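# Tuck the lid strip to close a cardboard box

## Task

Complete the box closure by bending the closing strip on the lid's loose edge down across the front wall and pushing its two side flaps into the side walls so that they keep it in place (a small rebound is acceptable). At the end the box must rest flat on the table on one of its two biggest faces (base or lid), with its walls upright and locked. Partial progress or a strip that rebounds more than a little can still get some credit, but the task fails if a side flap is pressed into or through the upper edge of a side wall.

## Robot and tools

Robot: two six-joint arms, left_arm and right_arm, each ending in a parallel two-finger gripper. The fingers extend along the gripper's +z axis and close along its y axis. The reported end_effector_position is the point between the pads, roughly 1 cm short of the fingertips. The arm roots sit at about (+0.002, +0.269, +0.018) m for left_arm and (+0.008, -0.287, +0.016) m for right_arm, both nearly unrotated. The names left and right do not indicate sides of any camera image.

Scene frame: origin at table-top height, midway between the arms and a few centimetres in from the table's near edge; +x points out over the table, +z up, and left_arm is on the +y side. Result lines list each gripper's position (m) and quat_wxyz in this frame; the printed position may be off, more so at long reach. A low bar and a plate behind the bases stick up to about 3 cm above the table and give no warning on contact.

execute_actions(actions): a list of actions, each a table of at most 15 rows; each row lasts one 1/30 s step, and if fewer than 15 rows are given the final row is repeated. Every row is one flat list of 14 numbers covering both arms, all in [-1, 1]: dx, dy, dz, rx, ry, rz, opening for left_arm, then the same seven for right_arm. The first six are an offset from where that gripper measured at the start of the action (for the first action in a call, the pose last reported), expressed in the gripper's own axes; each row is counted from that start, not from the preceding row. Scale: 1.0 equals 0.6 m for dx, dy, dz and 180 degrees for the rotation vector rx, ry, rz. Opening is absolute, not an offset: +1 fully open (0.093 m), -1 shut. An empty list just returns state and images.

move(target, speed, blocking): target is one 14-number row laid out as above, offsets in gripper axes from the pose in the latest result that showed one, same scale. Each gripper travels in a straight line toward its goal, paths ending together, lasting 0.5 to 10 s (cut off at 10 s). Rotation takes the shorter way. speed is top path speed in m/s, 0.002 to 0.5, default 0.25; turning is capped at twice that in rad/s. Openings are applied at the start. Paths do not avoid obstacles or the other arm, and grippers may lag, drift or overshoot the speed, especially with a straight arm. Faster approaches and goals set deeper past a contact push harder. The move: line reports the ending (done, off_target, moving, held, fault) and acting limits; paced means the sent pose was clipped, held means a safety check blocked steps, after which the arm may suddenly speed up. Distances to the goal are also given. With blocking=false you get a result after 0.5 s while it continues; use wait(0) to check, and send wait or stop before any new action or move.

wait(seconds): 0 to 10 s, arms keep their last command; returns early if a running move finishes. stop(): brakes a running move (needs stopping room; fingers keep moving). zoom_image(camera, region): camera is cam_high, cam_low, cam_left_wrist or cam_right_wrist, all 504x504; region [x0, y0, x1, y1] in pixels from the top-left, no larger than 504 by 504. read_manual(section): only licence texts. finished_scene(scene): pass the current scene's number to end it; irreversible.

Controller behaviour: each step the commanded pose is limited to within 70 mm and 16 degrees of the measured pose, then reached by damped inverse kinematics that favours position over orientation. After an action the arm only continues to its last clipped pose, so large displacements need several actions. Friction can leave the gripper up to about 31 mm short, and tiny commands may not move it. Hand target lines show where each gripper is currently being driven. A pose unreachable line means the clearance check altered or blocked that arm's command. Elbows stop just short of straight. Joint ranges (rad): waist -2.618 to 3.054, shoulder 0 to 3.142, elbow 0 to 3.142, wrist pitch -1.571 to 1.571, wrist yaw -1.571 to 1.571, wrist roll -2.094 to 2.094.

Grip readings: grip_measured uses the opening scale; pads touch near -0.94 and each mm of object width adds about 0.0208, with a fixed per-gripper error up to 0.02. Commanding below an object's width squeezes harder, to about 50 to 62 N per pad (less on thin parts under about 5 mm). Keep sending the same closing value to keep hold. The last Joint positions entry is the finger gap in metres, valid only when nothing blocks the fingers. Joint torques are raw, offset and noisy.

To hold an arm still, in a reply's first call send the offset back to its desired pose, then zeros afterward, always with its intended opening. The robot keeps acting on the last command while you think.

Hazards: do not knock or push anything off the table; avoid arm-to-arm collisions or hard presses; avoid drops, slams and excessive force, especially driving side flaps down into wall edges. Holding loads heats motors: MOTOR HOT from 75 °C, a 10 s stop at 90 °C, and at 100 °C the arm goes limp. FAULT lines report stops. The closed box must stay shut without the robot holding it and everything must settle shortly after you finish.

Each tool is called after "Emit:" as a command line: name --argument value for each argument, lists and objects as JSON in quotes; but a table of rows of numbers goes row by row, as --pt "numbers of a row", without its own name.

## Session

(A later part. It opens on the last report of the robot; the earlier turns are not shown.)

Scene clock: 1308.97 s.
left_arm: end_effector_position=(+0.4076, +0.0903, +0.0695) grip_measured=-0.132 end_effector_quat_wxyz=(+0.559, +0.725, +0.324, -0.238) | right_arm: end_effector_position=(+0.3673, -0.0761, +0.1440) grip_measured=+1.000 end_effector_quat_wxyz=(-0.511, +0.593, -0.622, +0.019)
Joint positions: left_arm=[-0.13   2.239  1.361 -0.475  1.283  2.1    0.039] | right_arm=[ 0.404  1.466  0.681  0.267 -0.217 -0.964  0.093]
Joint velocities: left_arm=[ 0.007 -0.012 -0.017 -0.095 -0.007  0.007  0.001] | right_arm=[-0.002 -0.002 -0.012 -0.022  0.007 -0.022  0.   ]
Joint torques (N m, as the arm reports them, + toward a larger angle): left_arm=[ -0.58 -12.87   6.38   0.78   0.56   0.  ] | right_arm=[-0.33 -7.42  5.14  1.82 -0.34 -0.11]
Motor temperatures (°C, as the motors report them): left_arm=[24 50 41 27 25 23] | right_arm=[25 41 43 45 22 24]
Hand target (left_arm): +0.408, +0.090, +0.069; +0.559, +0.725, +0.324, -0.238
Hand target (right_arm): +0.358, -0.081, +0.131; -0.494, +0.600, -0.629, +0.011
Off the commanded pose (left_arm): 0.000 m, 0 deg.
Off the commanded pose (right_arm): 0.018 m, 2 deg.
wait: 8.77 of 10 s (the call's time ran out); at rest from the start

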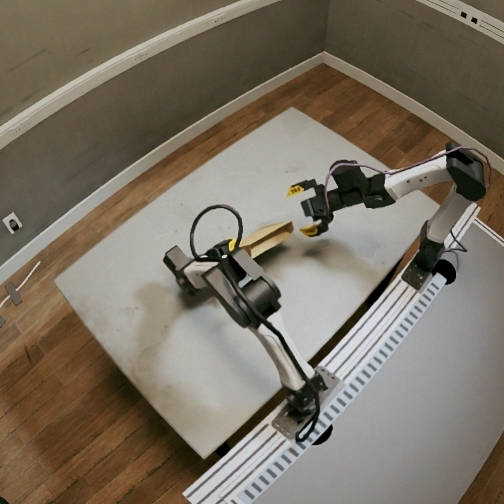

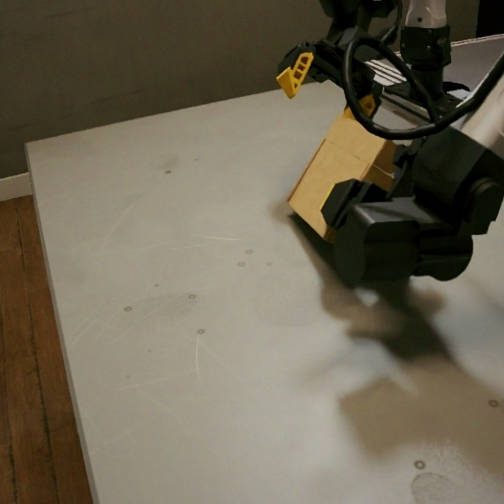

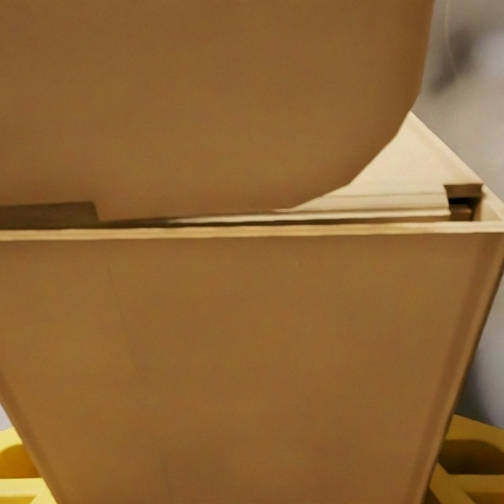

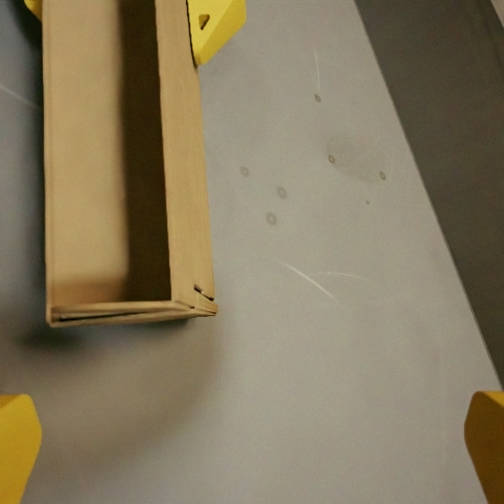

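Emit:
move --target '[0,0,0,0,0,0,-0.14, 0.015,0.1,0.02,0,0,0,1]' --speed 0.06

Emit:
move --target '[0,0,0,0,0,0,-0.14, -0.12,0,0.086,0,0,0,1]' --speed 0.06

Scene clock: 1320.20 s.
left_arm: end_effector_position=(+0.4076, +0.0903, +0.0695) grip_measured=-0.132 end_effector_quat_wxyz=(+0.559, +0.725, +0.324, -0.238) | right_arm: end_effector_position=(+0.3424, -0.0588, +0.1118) grip_measured=+1.000 end_effector_quat_wxyz=(-0.529, +0.585, -0.615, +0.023)
Joint positions: left_arm=[-0.13   2.239  1.361 -0.475  1.283  2.1    0.039] | right_arm=[ 0.501  1.524  0.519  0.538 -0.131 -0.912  0.093]
Joint velocities: left_arm=[-0.007  0.012  0.007  0.022  0.007  0.037  0.   ] | right_arm=[ 0.007  0.002 -0.007 -0.081  0.037 -0.007  0.   ]
Joint torques (N m, as the arm reports them, + toward a larger angle): left_arm=[ -0.58 -12.8    6.39   0.78   0.58   0.03] | right_arm=[ 1.37 -5.3   4.59  2.12 -0.08  0.01]
Motor temperatures (°C, as the motors report them): left_arm=[24 50 41 27 25 23] | right_arm=[25 40 42 45 22 24]
Hand target (left_arm): +0.408, +0.090, +0.069; +0.559, +0.725, +0.324, -0.238
Hand target (right_arm): +0.333, -0.059, +0.096; -0.512, +0.592, -0.622, +0.018
Off the commanded pose (left_arm): 0.000 m, 0 deg.
Off the commanded pose (right_arm): 0.019 m, 2 deg.
move: off_target (right_arm)

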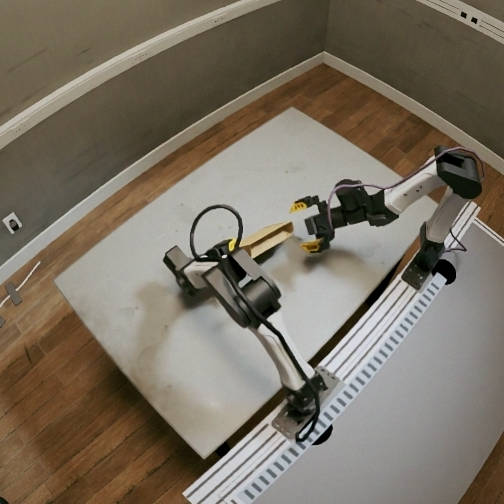

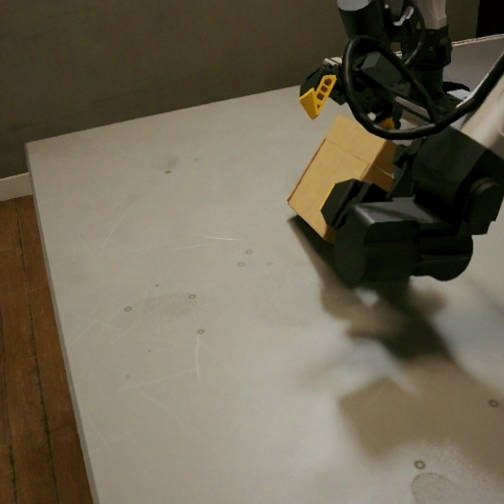

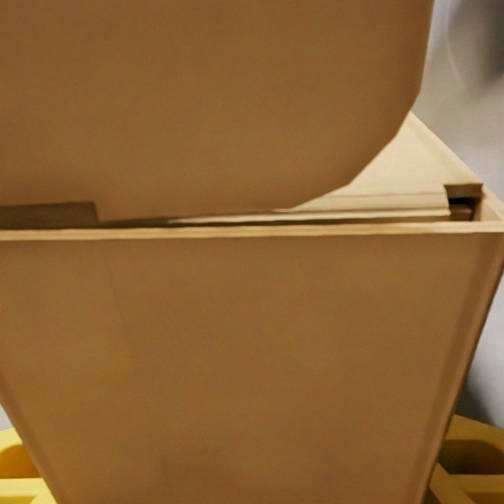

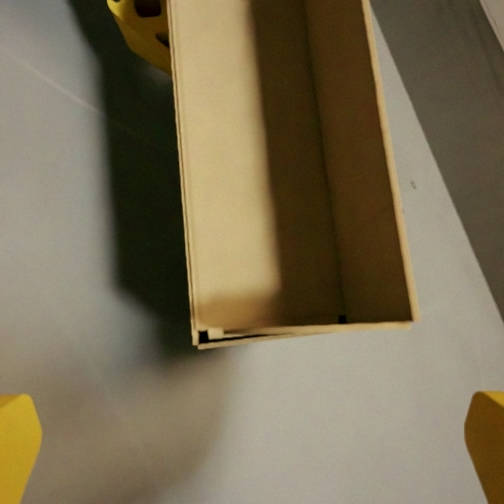

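Scene clock: 1321.97 s.
left_arm: end_effector_position=(+0.4076, +0.0903, +0.0695) grip_measured=-0.132 end_effector_quat_wxyz=(+0.559, +0.725, +0.324, -0.238) | right_arm: end_effector_position=(+0.3589, +0.0212, +0.1393) grip_measured=+1.000 end_effector_quat_wxyz=(+0.541, -0.579, +0.610, -0.021)
Joint positions: left_arm=[-0.13   2.239  1.361 -0.475  1.283  2.1    0.039] | right_arm=[ 0.691  1.682  0.779  0.469  0.036 -0.823  0.093]
Joint velocities: left_arm=[-0.007  0.012  0.002  0.037 -0.095 -0.022  0.   ] | right_arm=[-0.007  0.007  0.002 -0.037 -0.007  0.095  0.   ]
Joint torques (N m, as the arm reports them, + toward a larger angle): left_arm=[ -0.78 -12.73   6.39   0.81   0.59   0.03] | right_arm=[ 1.44 -6.94  8.    1.94 -0.05  0.02]
Motor temperatures (°C, as the motors report them): left_arm=[24 51 41 27 25 23] | right_arm=[25 40 42 45 22 24]
Hand target (left_arm): +0.408, +0.090, +0.069; +0.559, +0.725, +0.324, -0.238
Hand target (right_arm): +0.358, +0.026, +0.133; +0.530, -0.584, +0.615, -0.020
Off the commanded pose (left_arm): 0.000 m, 0 deg.
Off the commanded pose (right_arm): 0.007 m, 2 deg.
move: done

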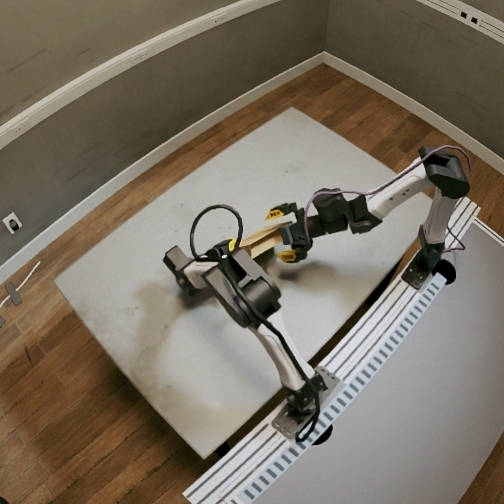

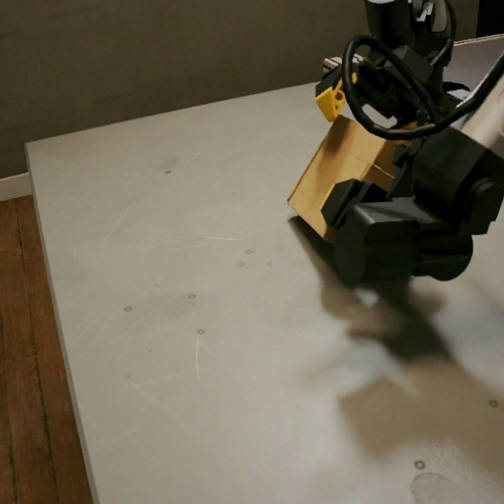

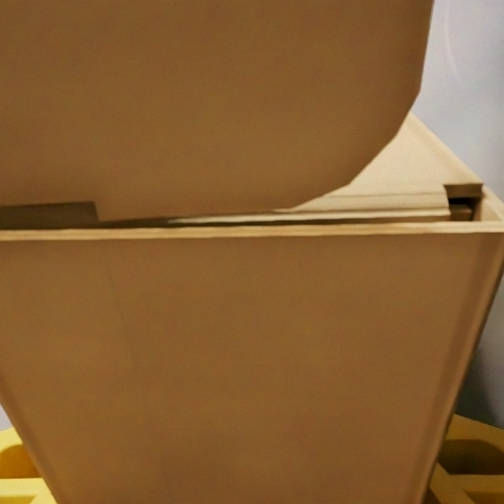

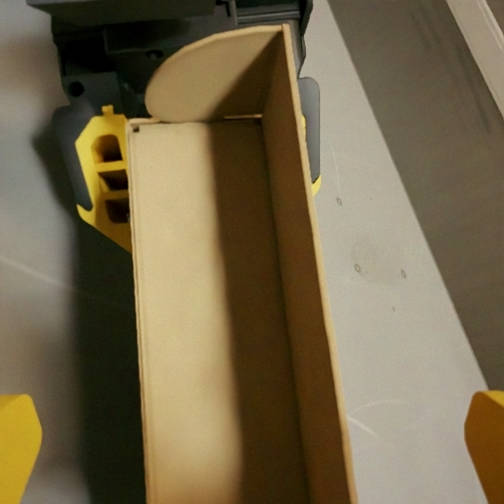

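Emit:
move --target '[0,0,0,0,0,0,-0.14, 0.018,0.066,0.025,0,0,0,1]' --speed 0.03

Scene clock: 1337.27 s.
left_arm: end_effector_position=(+0.4076, +0.0903, +0.0695) grip_measured=-0.132 end_effector_quat_wxyz=(+0.559, +0.725, +0.324, -0.238) | right_arm: end_effector_position=(+0.3535, +0.0352, +0.1180) grip_measured=+1.000 end_effector_quat_wxyz=(+0.557, -0.570, +0.604, -0.022)
Joint positions: left_arm=[-0.13   2.239  1.361 -0.475  1.283  2.1    0.039] | right_arm=[ 0.734  1.779  0.737  0.645  0.076 -0.805  0.093]
Joint velocities: left_arm=[-0.017 -0.007  0.007  0.037 -0.051 -0.037 -0.   ] | right_arm=[ 0.022  0.007  0.002  0.051  0.11  -0.022  0.   ]
Joint torques (N m, as the arm reports them, + toward a larger angle): left_arm=[ -0.66 -12.82   6.46   0.78   0.56   0.02] | right_arm=[ 1.66 -7.63  4.53  2.14  0.01  0.  ]
Motor temperatures (°C, as the motors report them): left_arm=[24 51 40 26 25 23] | right_arm=[25 40 43 45 22 24]
Hand target (left_arm): +0.408, +0.090, +0.069; +0.559, +0.725, +0.324, -0.238
Hand target (right_arm): +0.344, +0.034, +0.101; +0.542, -0.578, +0.610, -0.020
Off the commanded pose (left_arm): 0.000 m, 0 deg.
Off the commanded pose (right_arm): 0.020 m, 2 deg.
move: off_target (right_arm)

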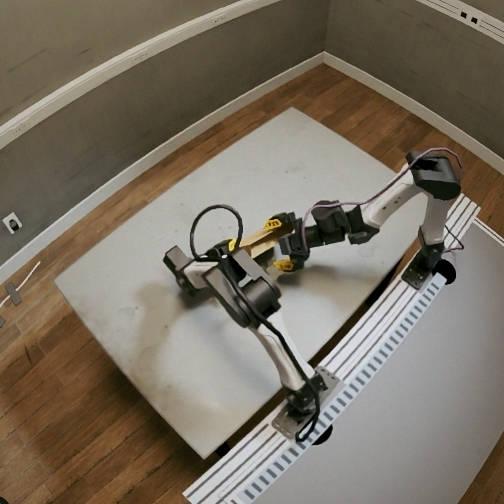

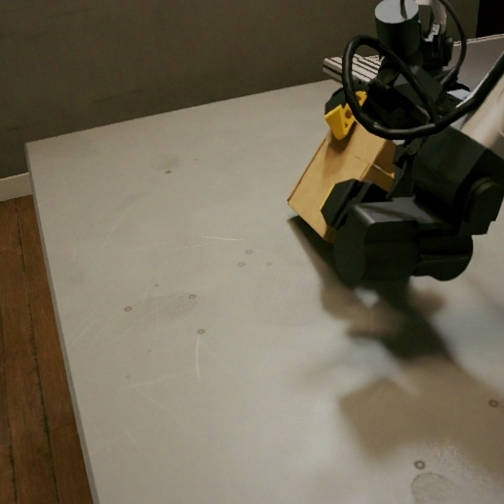

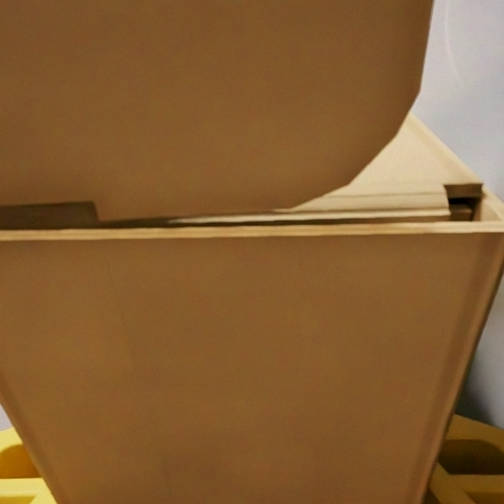

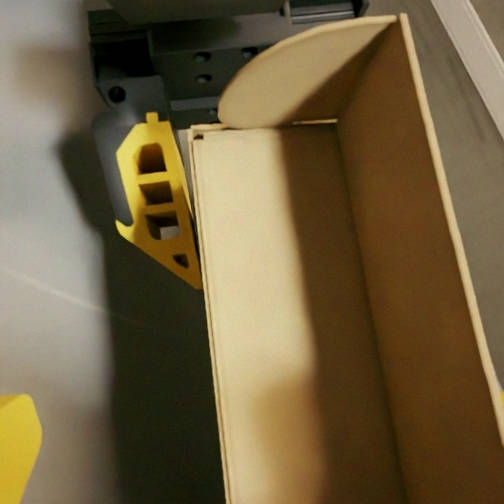

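Emit:
execute_actions --actions '[[[0,0,0,0,0,0,-0.14, 0,0,0,0,0,0,0.9]],[[0,0,0,0,0,0,-0.14, 0,0,0,0,0,0,0.8]],[[0,0,0,0,0,0,-0.14, 0,0,0,0,0,0,0.7]]]'

Scene clock: 1345.60 s.
left_arm: end_effector_position=(+0.4077, +0.0904, +0.0691) grip_measured=-0.132 end_effector_quat_wxyz=(+0.559, +0.726, +0.324, -0.238) | right_arm: end_effector_position=(+0.3543, +0.0356, +0.1201) grip_measured=+0.702 end_effector_quat_wxyz=(+0.561, -0.567, +0.602, -0.022)
Joint positions: left_arm=[-0.13   2.239  1.361 -0.475  1.28   2.1    0.039] | right_arm=[ 0.734  1.779  0.737  0.655  0.078 -0.804  0.079]
Joint velocities: left_arm=[ 0.012  0.002 -0.002  0.095  0.11   0.022  0.   ] | right_arm=[-0.017  0.002  0.002 -0.037  0.007  0.037 -0.   ]
Joint torques (N m, as the arm reports them, + toward a larger angle): left_arm=[ -0.64 -12.76   6.37   0.79   0.59  -0.02] | right_arm=[ 0.21 -9.03  6.26  2.17 -0.08 -0.02]
Motor temperatures (°C, as the motors report them): left_arm=[24 52 40 26 25 23] | right_arm=[25 40 42 46 22 24]
Hand target (left_arm): +0.408, +0.090, +0.069; +0.559, +0.725, +0.324, -0.238
Hand target (right_arm): +0.354, +0.035, +0.119; +0.560, -0.568, +0.603, -0.022
Off the commanded pose (left_arm): 0.000 m, 0 deg.
Off the commanded pose (right_arm): 0.001 m, 0 deg.

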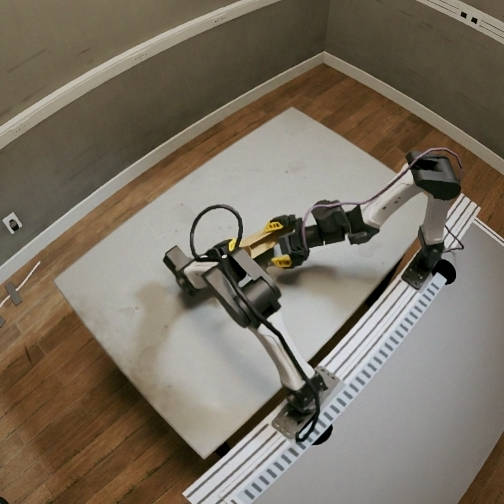

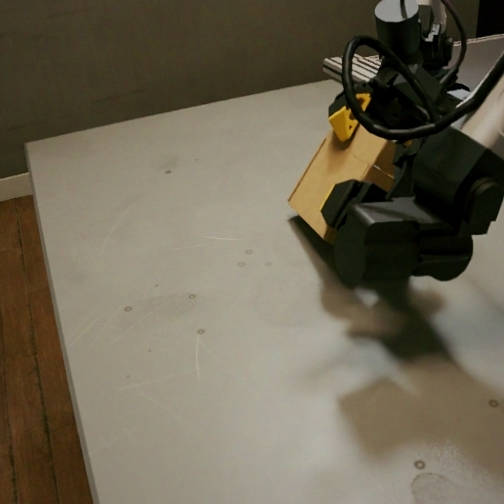

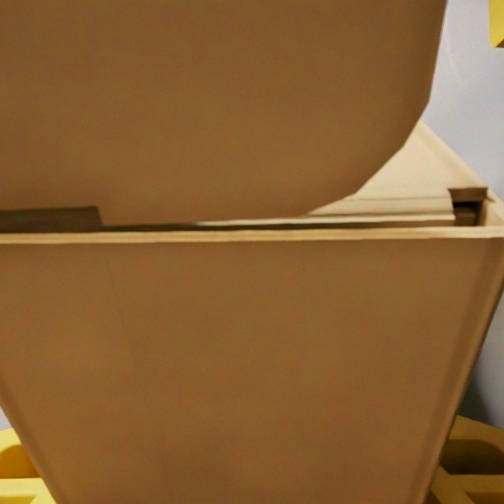

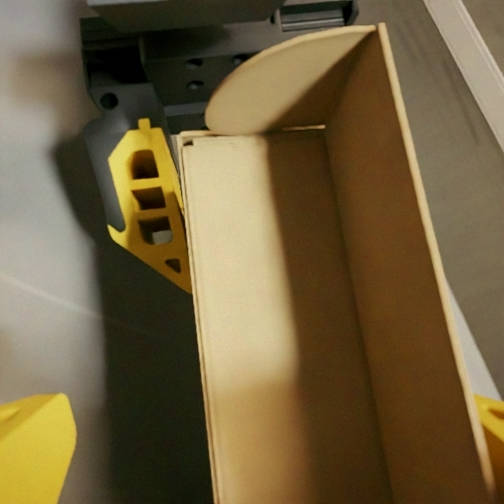

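Emit:
execute_actions --actions '[[[0,0,0,0,0,0,-0.14, 0,0.012,0,0,0,0,0.67],[0,0,0,0,0,0,-0.14, 0,0.012,0,0,0,0,0.67],[0,0,0,0,0,0,-0.14, 0,0.012,0,0,0,0,0.64],[0,0,0,0,0,0,-0.14, 0,0.012,0,0,0,0,0.64],[0,0,0,0,0,0,-0.14, 0,0.012,0,0,0,0,0.61],[0,0,0,0,0,0,-0.14, 0,0.012,0,0,0,0,0.61],[0,0,0,0,0,0,-0.14, 0,0.012,0,0,0,0,0.58],[0,0,0,0,0,0,-0.14, 0,0.012,0,0,0,0,0.58],[0,0,0,0,0,0,-0.14, 0,0.012,0,0,0,0,0.55],[0,0,0,0,0,0,-0.14, 0,0.012,0,0,0,0,0.55],[0,0,0,0,0,0,-0.14, 0,0.012,0,0,0,0,0.52]]]'

Scene clock: 1352.03 s.
left_arm: end_effector_position=(+0.4078, +0.0905, +0.0690) grip_measured=-0.132 end_effector_quat_wxyz=(+0.558, +0.726, +0.324, -0.238) | right_arm: end_effector_position=(+0.3569, +0.0358, +0.1255) grip_measured=+0.522 end_effector_quat_wxyz=(+0.571, -0.560, +0.600, -0.026)
Joint positions: left_arm=[-0.13   2.239  1.361 -0.475  1.279  2.1    0.039] | right_arm=[ 0.734  1.779  0.737  0.679  0.087 -0.804  0.07 ]
Joint velocities: left_arm=[ 0.002  0.002 -0.012  0.007 -0.007  0.022 -0.   ] | right_arm=[-0.012  0.002 -0.007  0.081  0.022 -0.051 -0.001]
Joint torques (N m, as the arm reports them, + toward a larger angle): left_arm=[ -0.68 -12.81   6.44   0.81   0.54   0.  ] | right_arm=[ 1.62 -8.15  5.37  2.2  -0.06  0.01]
Motor temperatures (°C, as the motors report them): left_arm=[24 52 40 26 25 23] | right_arm=[25 41 42 47 22 24]
Hand target (left_arm): +0.408, +0.090, +0.069; +0.558, +0.726, +0.324, -0.238
Hand target (right_arm): +0.349, +0.038, +0.115; +0.561, -0.567, +0.602, -0.022
Off the commanded pose (left_arm): 0.000 m, 0 deg.
Off the commanded pose (right_arm): 0.013 m, 1 deg.

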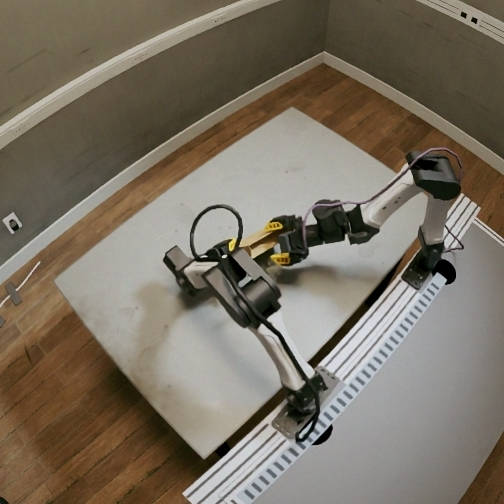

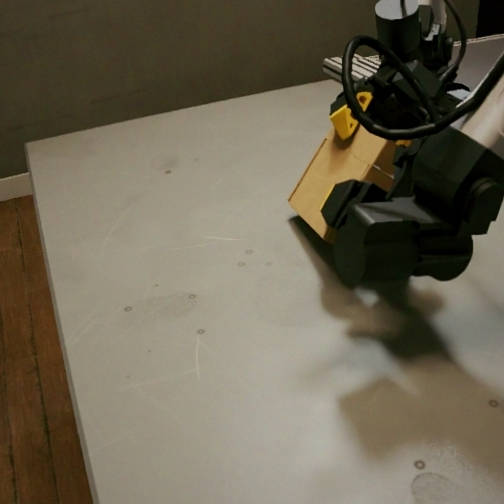

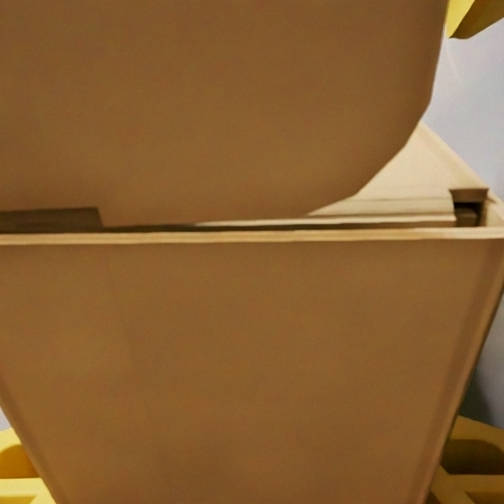

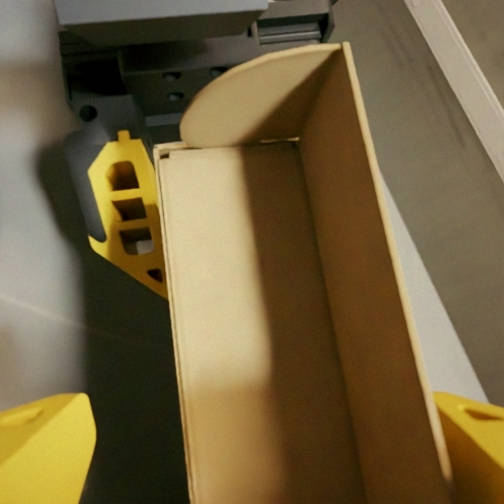

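Emit:
move --target '[0,0,0,0,0,0,-0.14, 0.029,0.028,0,-0.022,0.023,-0.002,0.52]' --speed 0.015

Scene clock: 1365.83 s.
left_arm: end_effector_position=(+0.4078, +0.0905, +0.0689) grip_measured=-0.132 end_effector_quat_wxyz=(+0.558, +0.726, +0.323, -0.237) | right_arm: end_effector_position=(+0.3544, +0.0337, +0.1171) grip_measured=+0.522 end_effector_quat_wxyz=(+0.555, -0.568, +0.607, -0.026)
Joint positions: left_arm=[-0.13   2.239  1.361 -0.475  1.279  2.102  0.039] | right_arm=[ 0.734  1.779  0.737  0.642  0.087 -0.804  0.07 ]
Joint velocities: left_arm=[ 0.007 -0.007 -0.027  0.125  0.051 -0.022  0.   ] | right_arm=[-0.012  0.002 -0.012 -0.037 -0.022  0.037  0.   ]
Joint torques (N m, as the arm reports them, + toward a larger angle): left_arm=[ -0.76 -12.8    6.34   0.83   0.59  -0.06] | right_arm=[ 0.16 -8.72  6.27  1.57 -0.09 -0.03]
Motor temperatures (°C, as the motors report them): left_arm=[24 52 40 26 25 23] | right_arm=[25 41 42 47 22 24]
Hand target (left_arm): +0.408, +0.090, +0.069; +0.558, +0.726, +0.324, -0.238
Hand target (right_arm): +0.351, +0.029, +0.103; +0.530, -0.580, +0.618, -0.028
Off the commanded pose (left_arm): 0.000 m, 0 deg.
Off the commanded pose (right_arm): 0.015 m, 4 deg.
move: off_target (right_arm)

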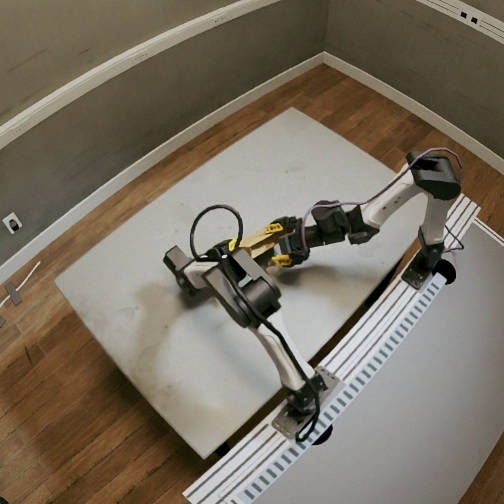

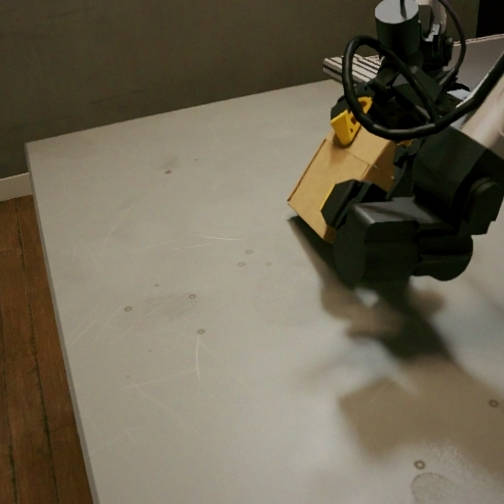

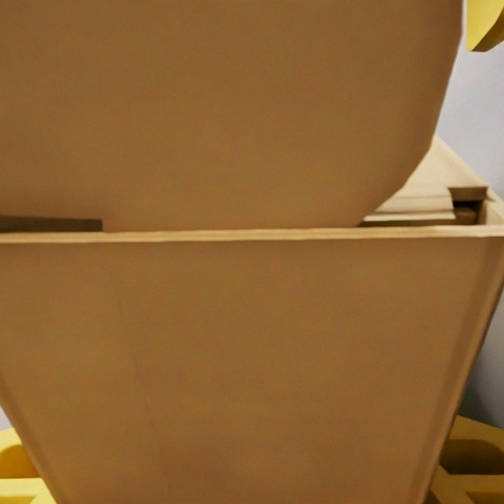

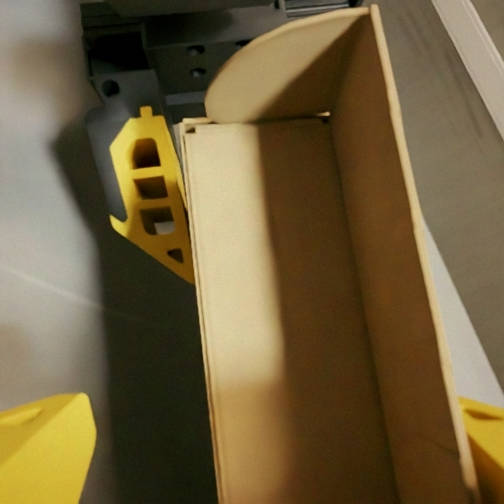

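Emit:
move --target '[0,0,0,0,0,0,-0.14, 0.04,0.04,0,-0.031,0.032,-0.003,0.52]' --speed 0.02

Scene clock: 1373.30 s.
left_arm: end_effector_position=(+0.4078, +0.0905, +0.0688) grip_measured=-0.132 end_effector_quat_wxyz=(+0.559, +0.727, +0.322, -0.235) | right_arm: end_effector_position=(+0.3528, +0.0323, +0.1136) grip_measured=+0.522 end_effector_quat_wxyz=(+0.547, -0.574, +0.608, -0.028)
Joint positions: left_arm=[-0.13   2.239  1.361 -0.475  1.278  2.106  0.039] | right_arm=[ 0.734  1.776  0.737  0.619  0.087 -0.811  0.07 ]
Joint velocities: left_arm=[ 0.002 -0.012  0.002 -0.066 -0.007  0.007  0.   ] | right_arm=[-0.012 -0.012 -0.007 -0.037 -0.022 -0.051 -0.   ]
Joint torques (N m, as the arm reports them, + toward a larger angle): left_arm=[ -0.63 -12.8    6.42   0.77   0.58  -0.02] | right_arm=[ 0.2  -8.45  6.14  1.1  -0.1   0.  ]
Motor temperatures (°C, as the motors report them): left_arm=[24 53 40 26 25 23] | right_arm=[25 41 42 46 22 24]
Hand target (left_arm): +0.408, +0.090, +0.069; +0.558, +0.726, +0.323, -0.237
Hand target (right_arm): +0.344, +0.024, +0.087; +0.498, -0.595, +0.630, -0.029
Off the commanded pose (left_arm): 0.000 m, 0 deg.
Off the commanded pose (right_arm): 0.030 m, 7 deg.
move: off_target (right_arm)

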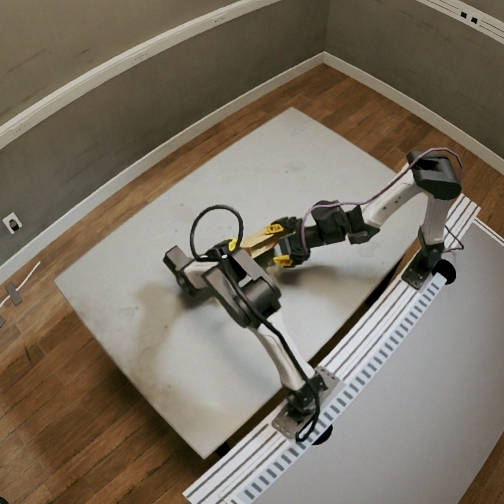

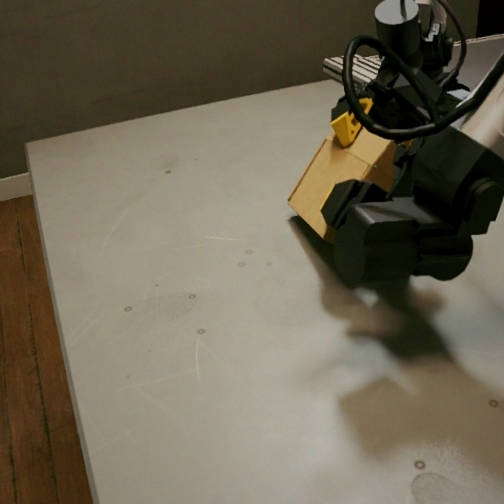

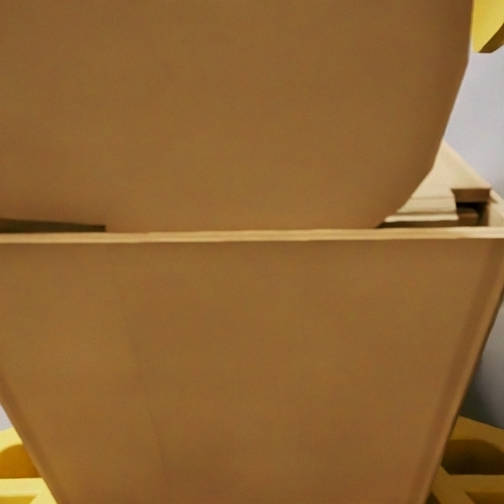

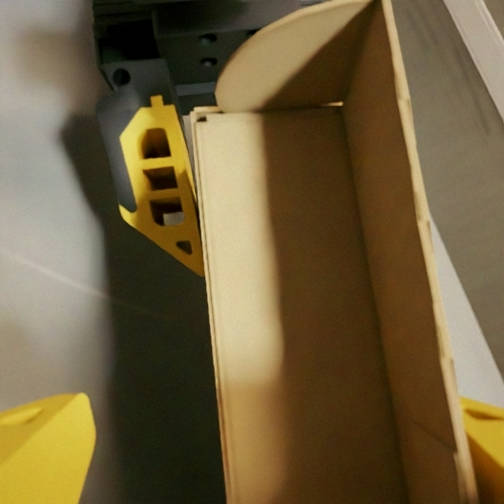

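Emit:
zoom_image --camera "cam_low" --region '[280, 80, 440, 220]'

Region (280, 80, 440, 220) of cam_low's 504x504 image, scaled by 3.150, with more detail than that image has; it fills the top 441 rows of this view, and the rest is white.

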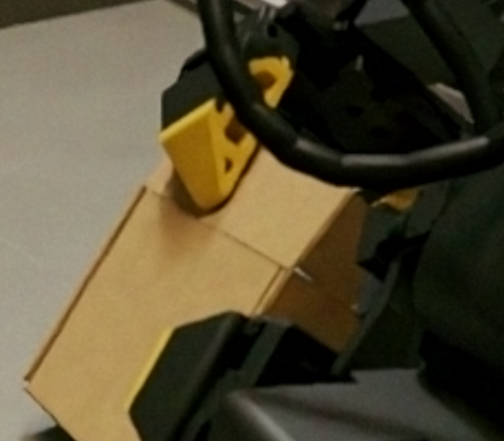

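Emit:
move --target '[0,0,0,0,0,0,-0.14, 0,0.06,-0.04,0,0,0,0.52]' --speed 0.02

Scene clock: 1384.63 s.
left_arm: end_effector_position=(+0.4081, +0.0909, +0.0673) grip_measured=-0.132 end_effector_quat_wxyz=(+0.556, +0.729, +0.324, -0.233) | right_arm: end_effector_position=(+0.3302, +0.0312, +0.1209) grip_measured=+0.522 end_effector_quat_wxyz=(+0.575, -0.552, +0.603, -0.037)
Joint positions: left_arm=[-0.13   2.239  1.361 -0.475  1.269  2.107  0.039] | right_arm=[ 0.8    1.735  0.637  0.743  0.176 -0.782  0.07 ]
Joint velocities: left_arm=[ 0.017 -0.012  0.002 -0.007  0.007 -0.022 -0.   ] | right_arm=[-0.002 -0.002 -0.002 -0.007 -0.037 -0.037  0.   ]
Joint torques (N m, as the arm reports them, + toward a larger angle): left_arm=[ -0.65 -12.65   6.41   0.77   0.67   0.02] | right_arm=[ 2.21 -8.66  3.52  1.87 -0.18  0.01]
Motor temperatures (°C, as the motors report them): left_arm=[24 53 40 26 25 23] | right_arm=[25 42 42 44 22 24]
Hand target (left_arm): +0.408, +0.091, +0.069; +0.559, +0.727, +0.322, -0.235
Hand target (right_arm): +0.312, +0.029, +0.100; +0.547, -0.574, +0.608, -0.027
Off the commanded pose (left_arm): 0.002 m, 1 deg.
Off the commanded pose (right_arm): 0.028 m, 4 deg.
move: off_target (right_arm)

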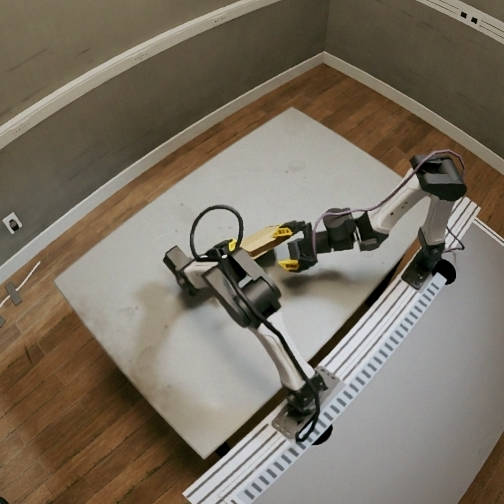

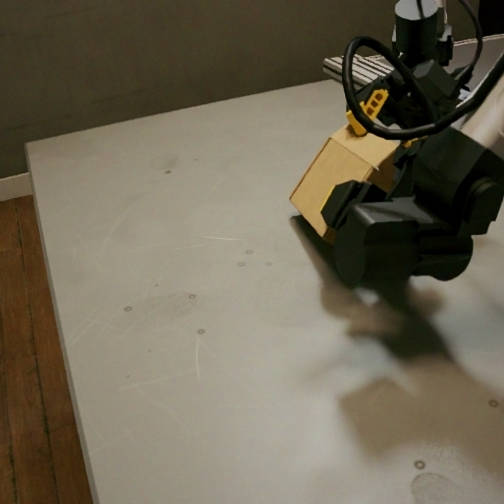

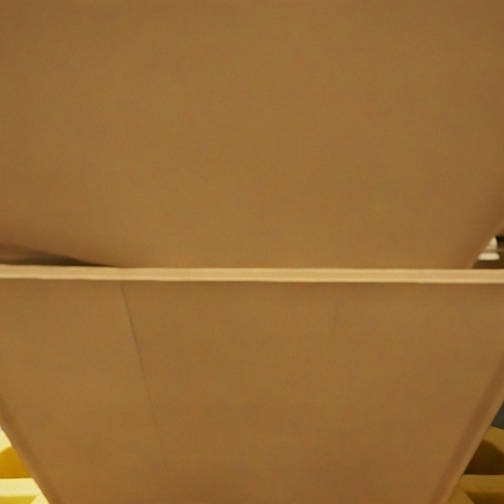

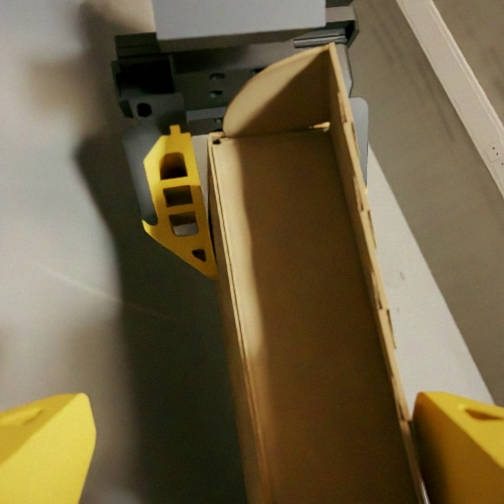

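Emit:
zoom_image --camera "cam_high" --region '[220, 200, 340, 290]'

Region (220, 200, 340, 290) of cam_high's 504x504 image, scaled by 4.200, with more detail than that image has; it fills the top 378 rows of this view, and the rest is white.

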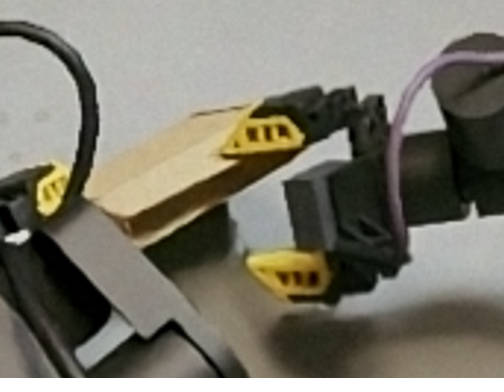

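Emit:
move --target '[0,0,0,0,0,0,-0.2, 0.04,0.04,0,-0.031,0.032,-0.003,0.4]' --speed 0.02

Scene clock: 1403.33 s.
left_arm: end_effector_position=(+0.4084, +0.0912, +0.0662) grip_measured=-0.188 end_effector_quat_wxyz=(+0.553, +0.731, +0.325, -0.232) | right_arm: end_effector_position=(+0.3277, +0.0275, +0.1097) grip_measured=+0.402 end_effector_quat_wxyz=(+0.554, -0.563, +0.612, -0.040)
Joint positions: left_arm=[-0.13   2.239  1.361 -0.475  1.262  2.107  0.036] | right_arm=[ 0.8    1.735  0.637  0.693  0.181 -0.78   0.064]
Joint velocities: left_arm=[-0.007 -0.012 -0.017 -0.051 -0.051 -0.066 -0.   ] | right_arm=[-0.002  0.012  0.002  0.037  0.007  0.037  0.   ]
Joint torques (N m, as the arm reports them, + toward a larger angle): left_arm=[ -0.62 -12.8    6.44   0.82   0.62   0.  ] | right_arm=[ 0.25 -7.72  5.99  1.33 -0.09  0.08]
Motor temperatures (°C, as the motors report them): left_arm=[24 54 40 25 26 23] | right_arm=[25 42 40 45 22 24]
Hand target (left_arm): +0.408, +0.091, +0.067; +0.556, +0.730, +0.324, -0.233
Hand target (right_arm): +0.322, +0.022, +0.090; +0.517, -0.579, +0.629, -0.039
Off the commanded pose (left_arm): 0.001 m, 0 deg.
Off the commanded pose (right_arm): 0.022 m, 5 deg.
move: off_target (right_arm)

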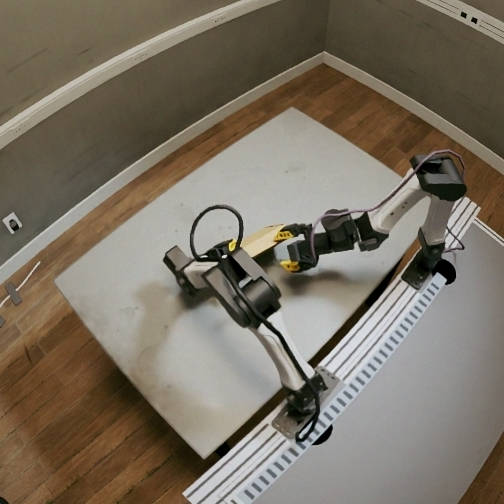

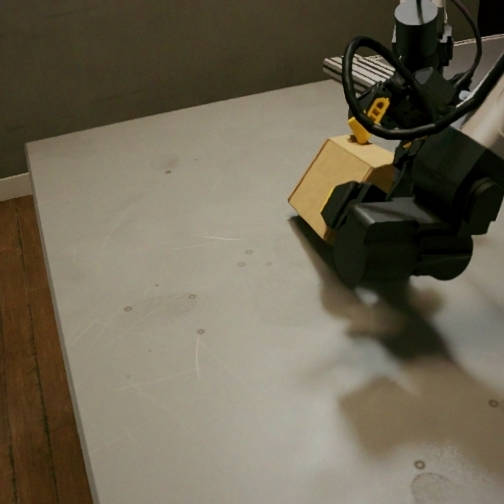

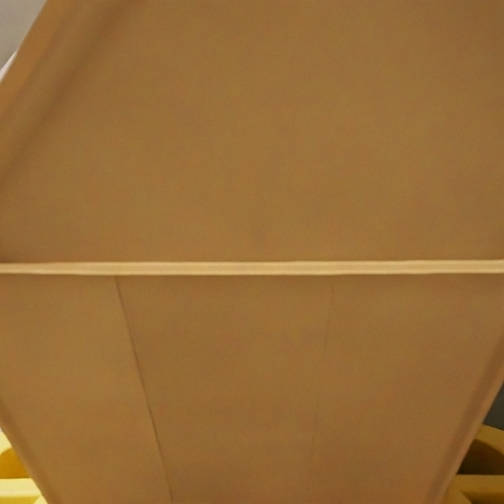

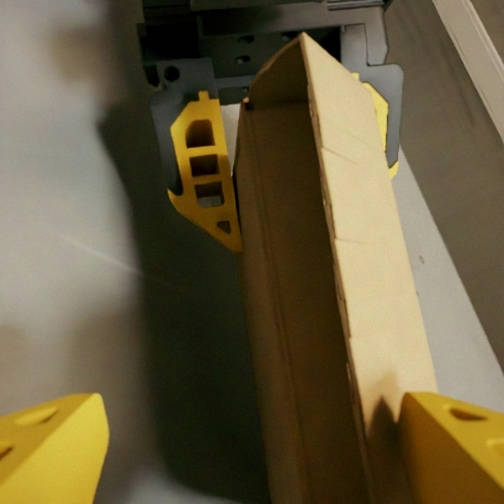

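Progressing (~45°). Repeat.

Emit:
move --target '[0,0,0,0,0,0,-0.2, 0.045,0.045,0,-0.035,0.036,-0.003,0.35]' --speed 0.025

Scene clock: 1415.23 s.
left_arm: end_effector_position=(+0.4084, +0.0913, +0.0660) grip_measured=-0.188 end_effector_quat_wxyz=(+0.553, +0.731, +0.325, -0.231) | right_arm: end_effector_position=(+0.3245, +0.0242, +0.0995) grip_measured=+0.352 end_effector_quat_wxyz=(+0.535, -0.572, +0.620, -0.042)
Joint positions: left_arm=[-0.13   2.239  1.361 -0.475  1.26   2.107  0.036] | right_arm=[ 0.8    1.735  0.637  0.646  0.183 -0.778  0.062]
Joint velocities: left_arm=[-0.002  0.007 -0.002  0.007  0.007  0.022 -0.   ] | right_arm=[-0.027  0.002 -0.007  0.037  0.051  0.037 -0.   ]
Joint torques (N m, as the arm reports them, + toward a larger angle): left_arm=[ -0.65 -12.95   6.42   0.8    0.55   0.  ] | right_arm=[ 0.44 -7.62  5.96  1.14 -0.06  0.07]
Motor temperatures (°C, as the motors report them): left_arm=[24 54 40 25 26 23] | right_arm=[25 42 41 43 22 24]
Hand target (left_arm): +0.408, +0.091, +0.066; +0.553, +0.731, +0.325, -0.232
Hand target (right_arm): +0.317, +0.016, +0.075; +0.489, -0.591, +0.640, -0.043
Off the commanded pose (left_arm): 0.000 m, 0 deg.
Off the commanded pose (right_arm): 0.027 m, 6 deg.
move: off_target (right_arm)

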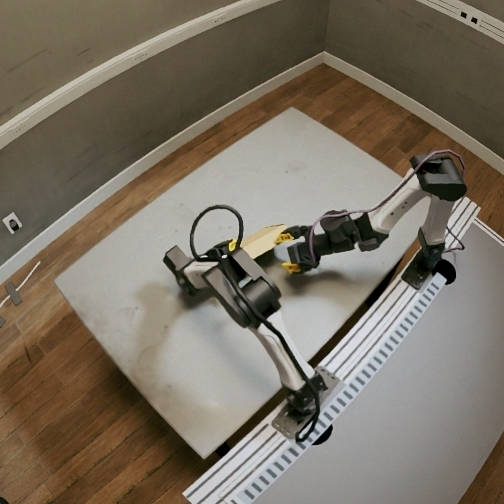

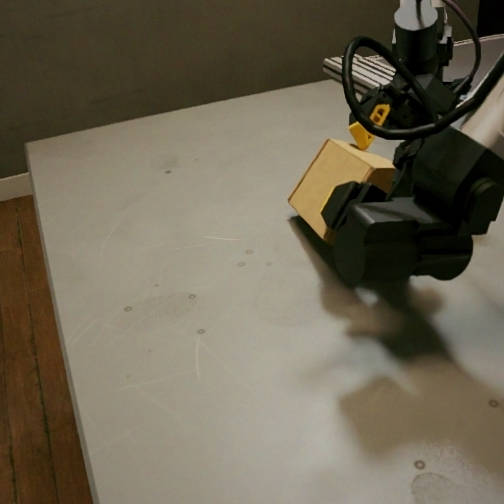

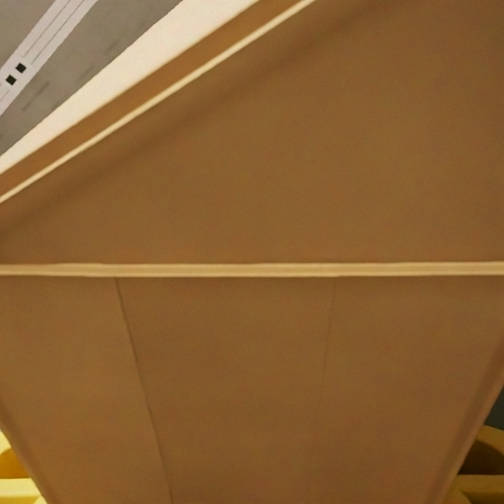

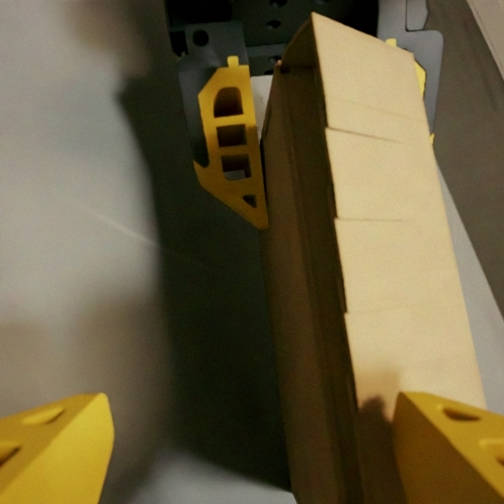

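Emit:
move --target '[0,0,0,0,0,0,-0.2, 0.04,0.035,0.035,-0.03,0.03,-0.003,0.42]' --speed 0.025

Scene clock: 1431.20 s.
left_arm: end_effector_position=(+0.4115, +0.0943, +0.0659) grip_measured=-0.188 end_effector_quat_wxyz=(+0.555, +0.732, +0.324, -0.224) | right_arm: end_effector_position=(+0.3326, +0.0288, +0.0900) grip_measured=+0.418 end_effector_quat_wxyz=(+0.521, -0.577, +0.627, -0.045)
Joint positions: left_arm=[-0.123  2.239  1.361 -0.461  1.258  2.107  0.036] | right_arm=[ 0.793  1.784  0.684  0.617  0.182 -0.778  0.065]
Joint velocities: left_arm=[ 0.002 -0.007 -0.007 -0.037  0.022 -0.007 -0.   ] | right_arm=[-0.002  0.002 -0.002 -0.022  0.007  0.037 -0.   ]
Joint torques (N m, as the arm reports them, + toward a larger angle): left_arm=[ -1.23 -12.89   6.39   0.66   0.58   0.  ] | right_arm=[-0.64 -5.67  6.93  1.38 -0.22 -0.03]
Motor temperatures (°C, as the motors report them): left_arm=[24 55 40 25 26 23] | right_arm=[25 41 41 42 22 24]
Hand target (left_arm): +0.408, +0.091, +0.066; +0.553, +0.731, +0.325, -0.231
Hand target (right_arm): +0.330, +0.023, +0.063; -0.478, +0.597, -0.643, +0.044
Off the commanded pose (left_arm): 0.004 m, 1 deg.
Off the commanded pose (right_arm): 0.028 m, 6 deg.
move: off_target (right_arm)

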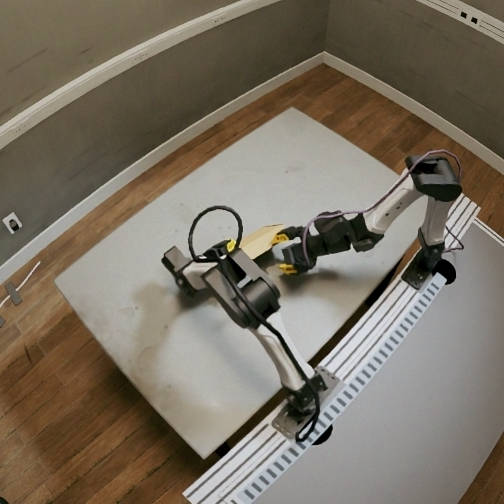

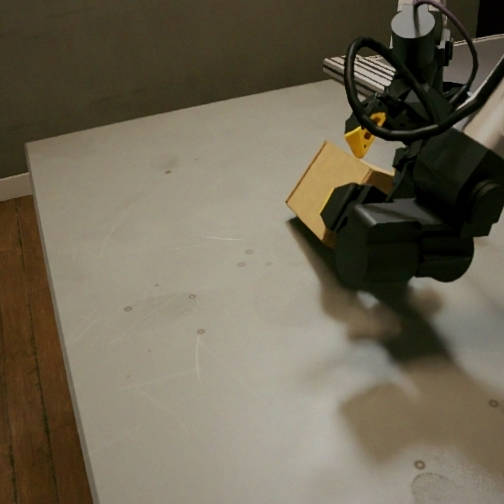

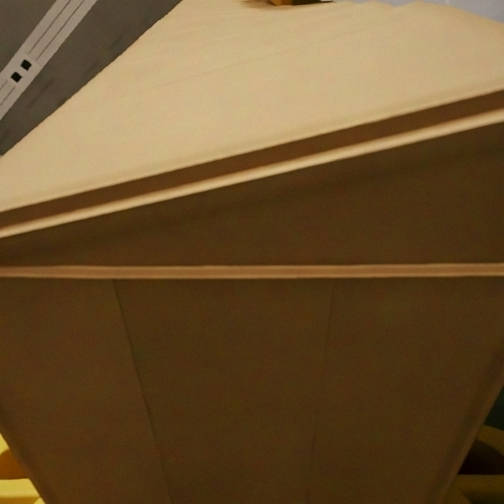

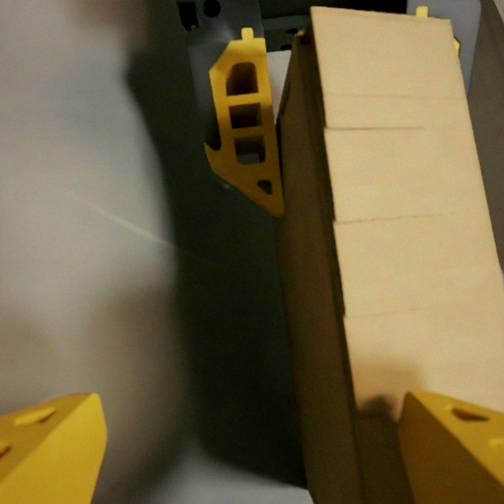

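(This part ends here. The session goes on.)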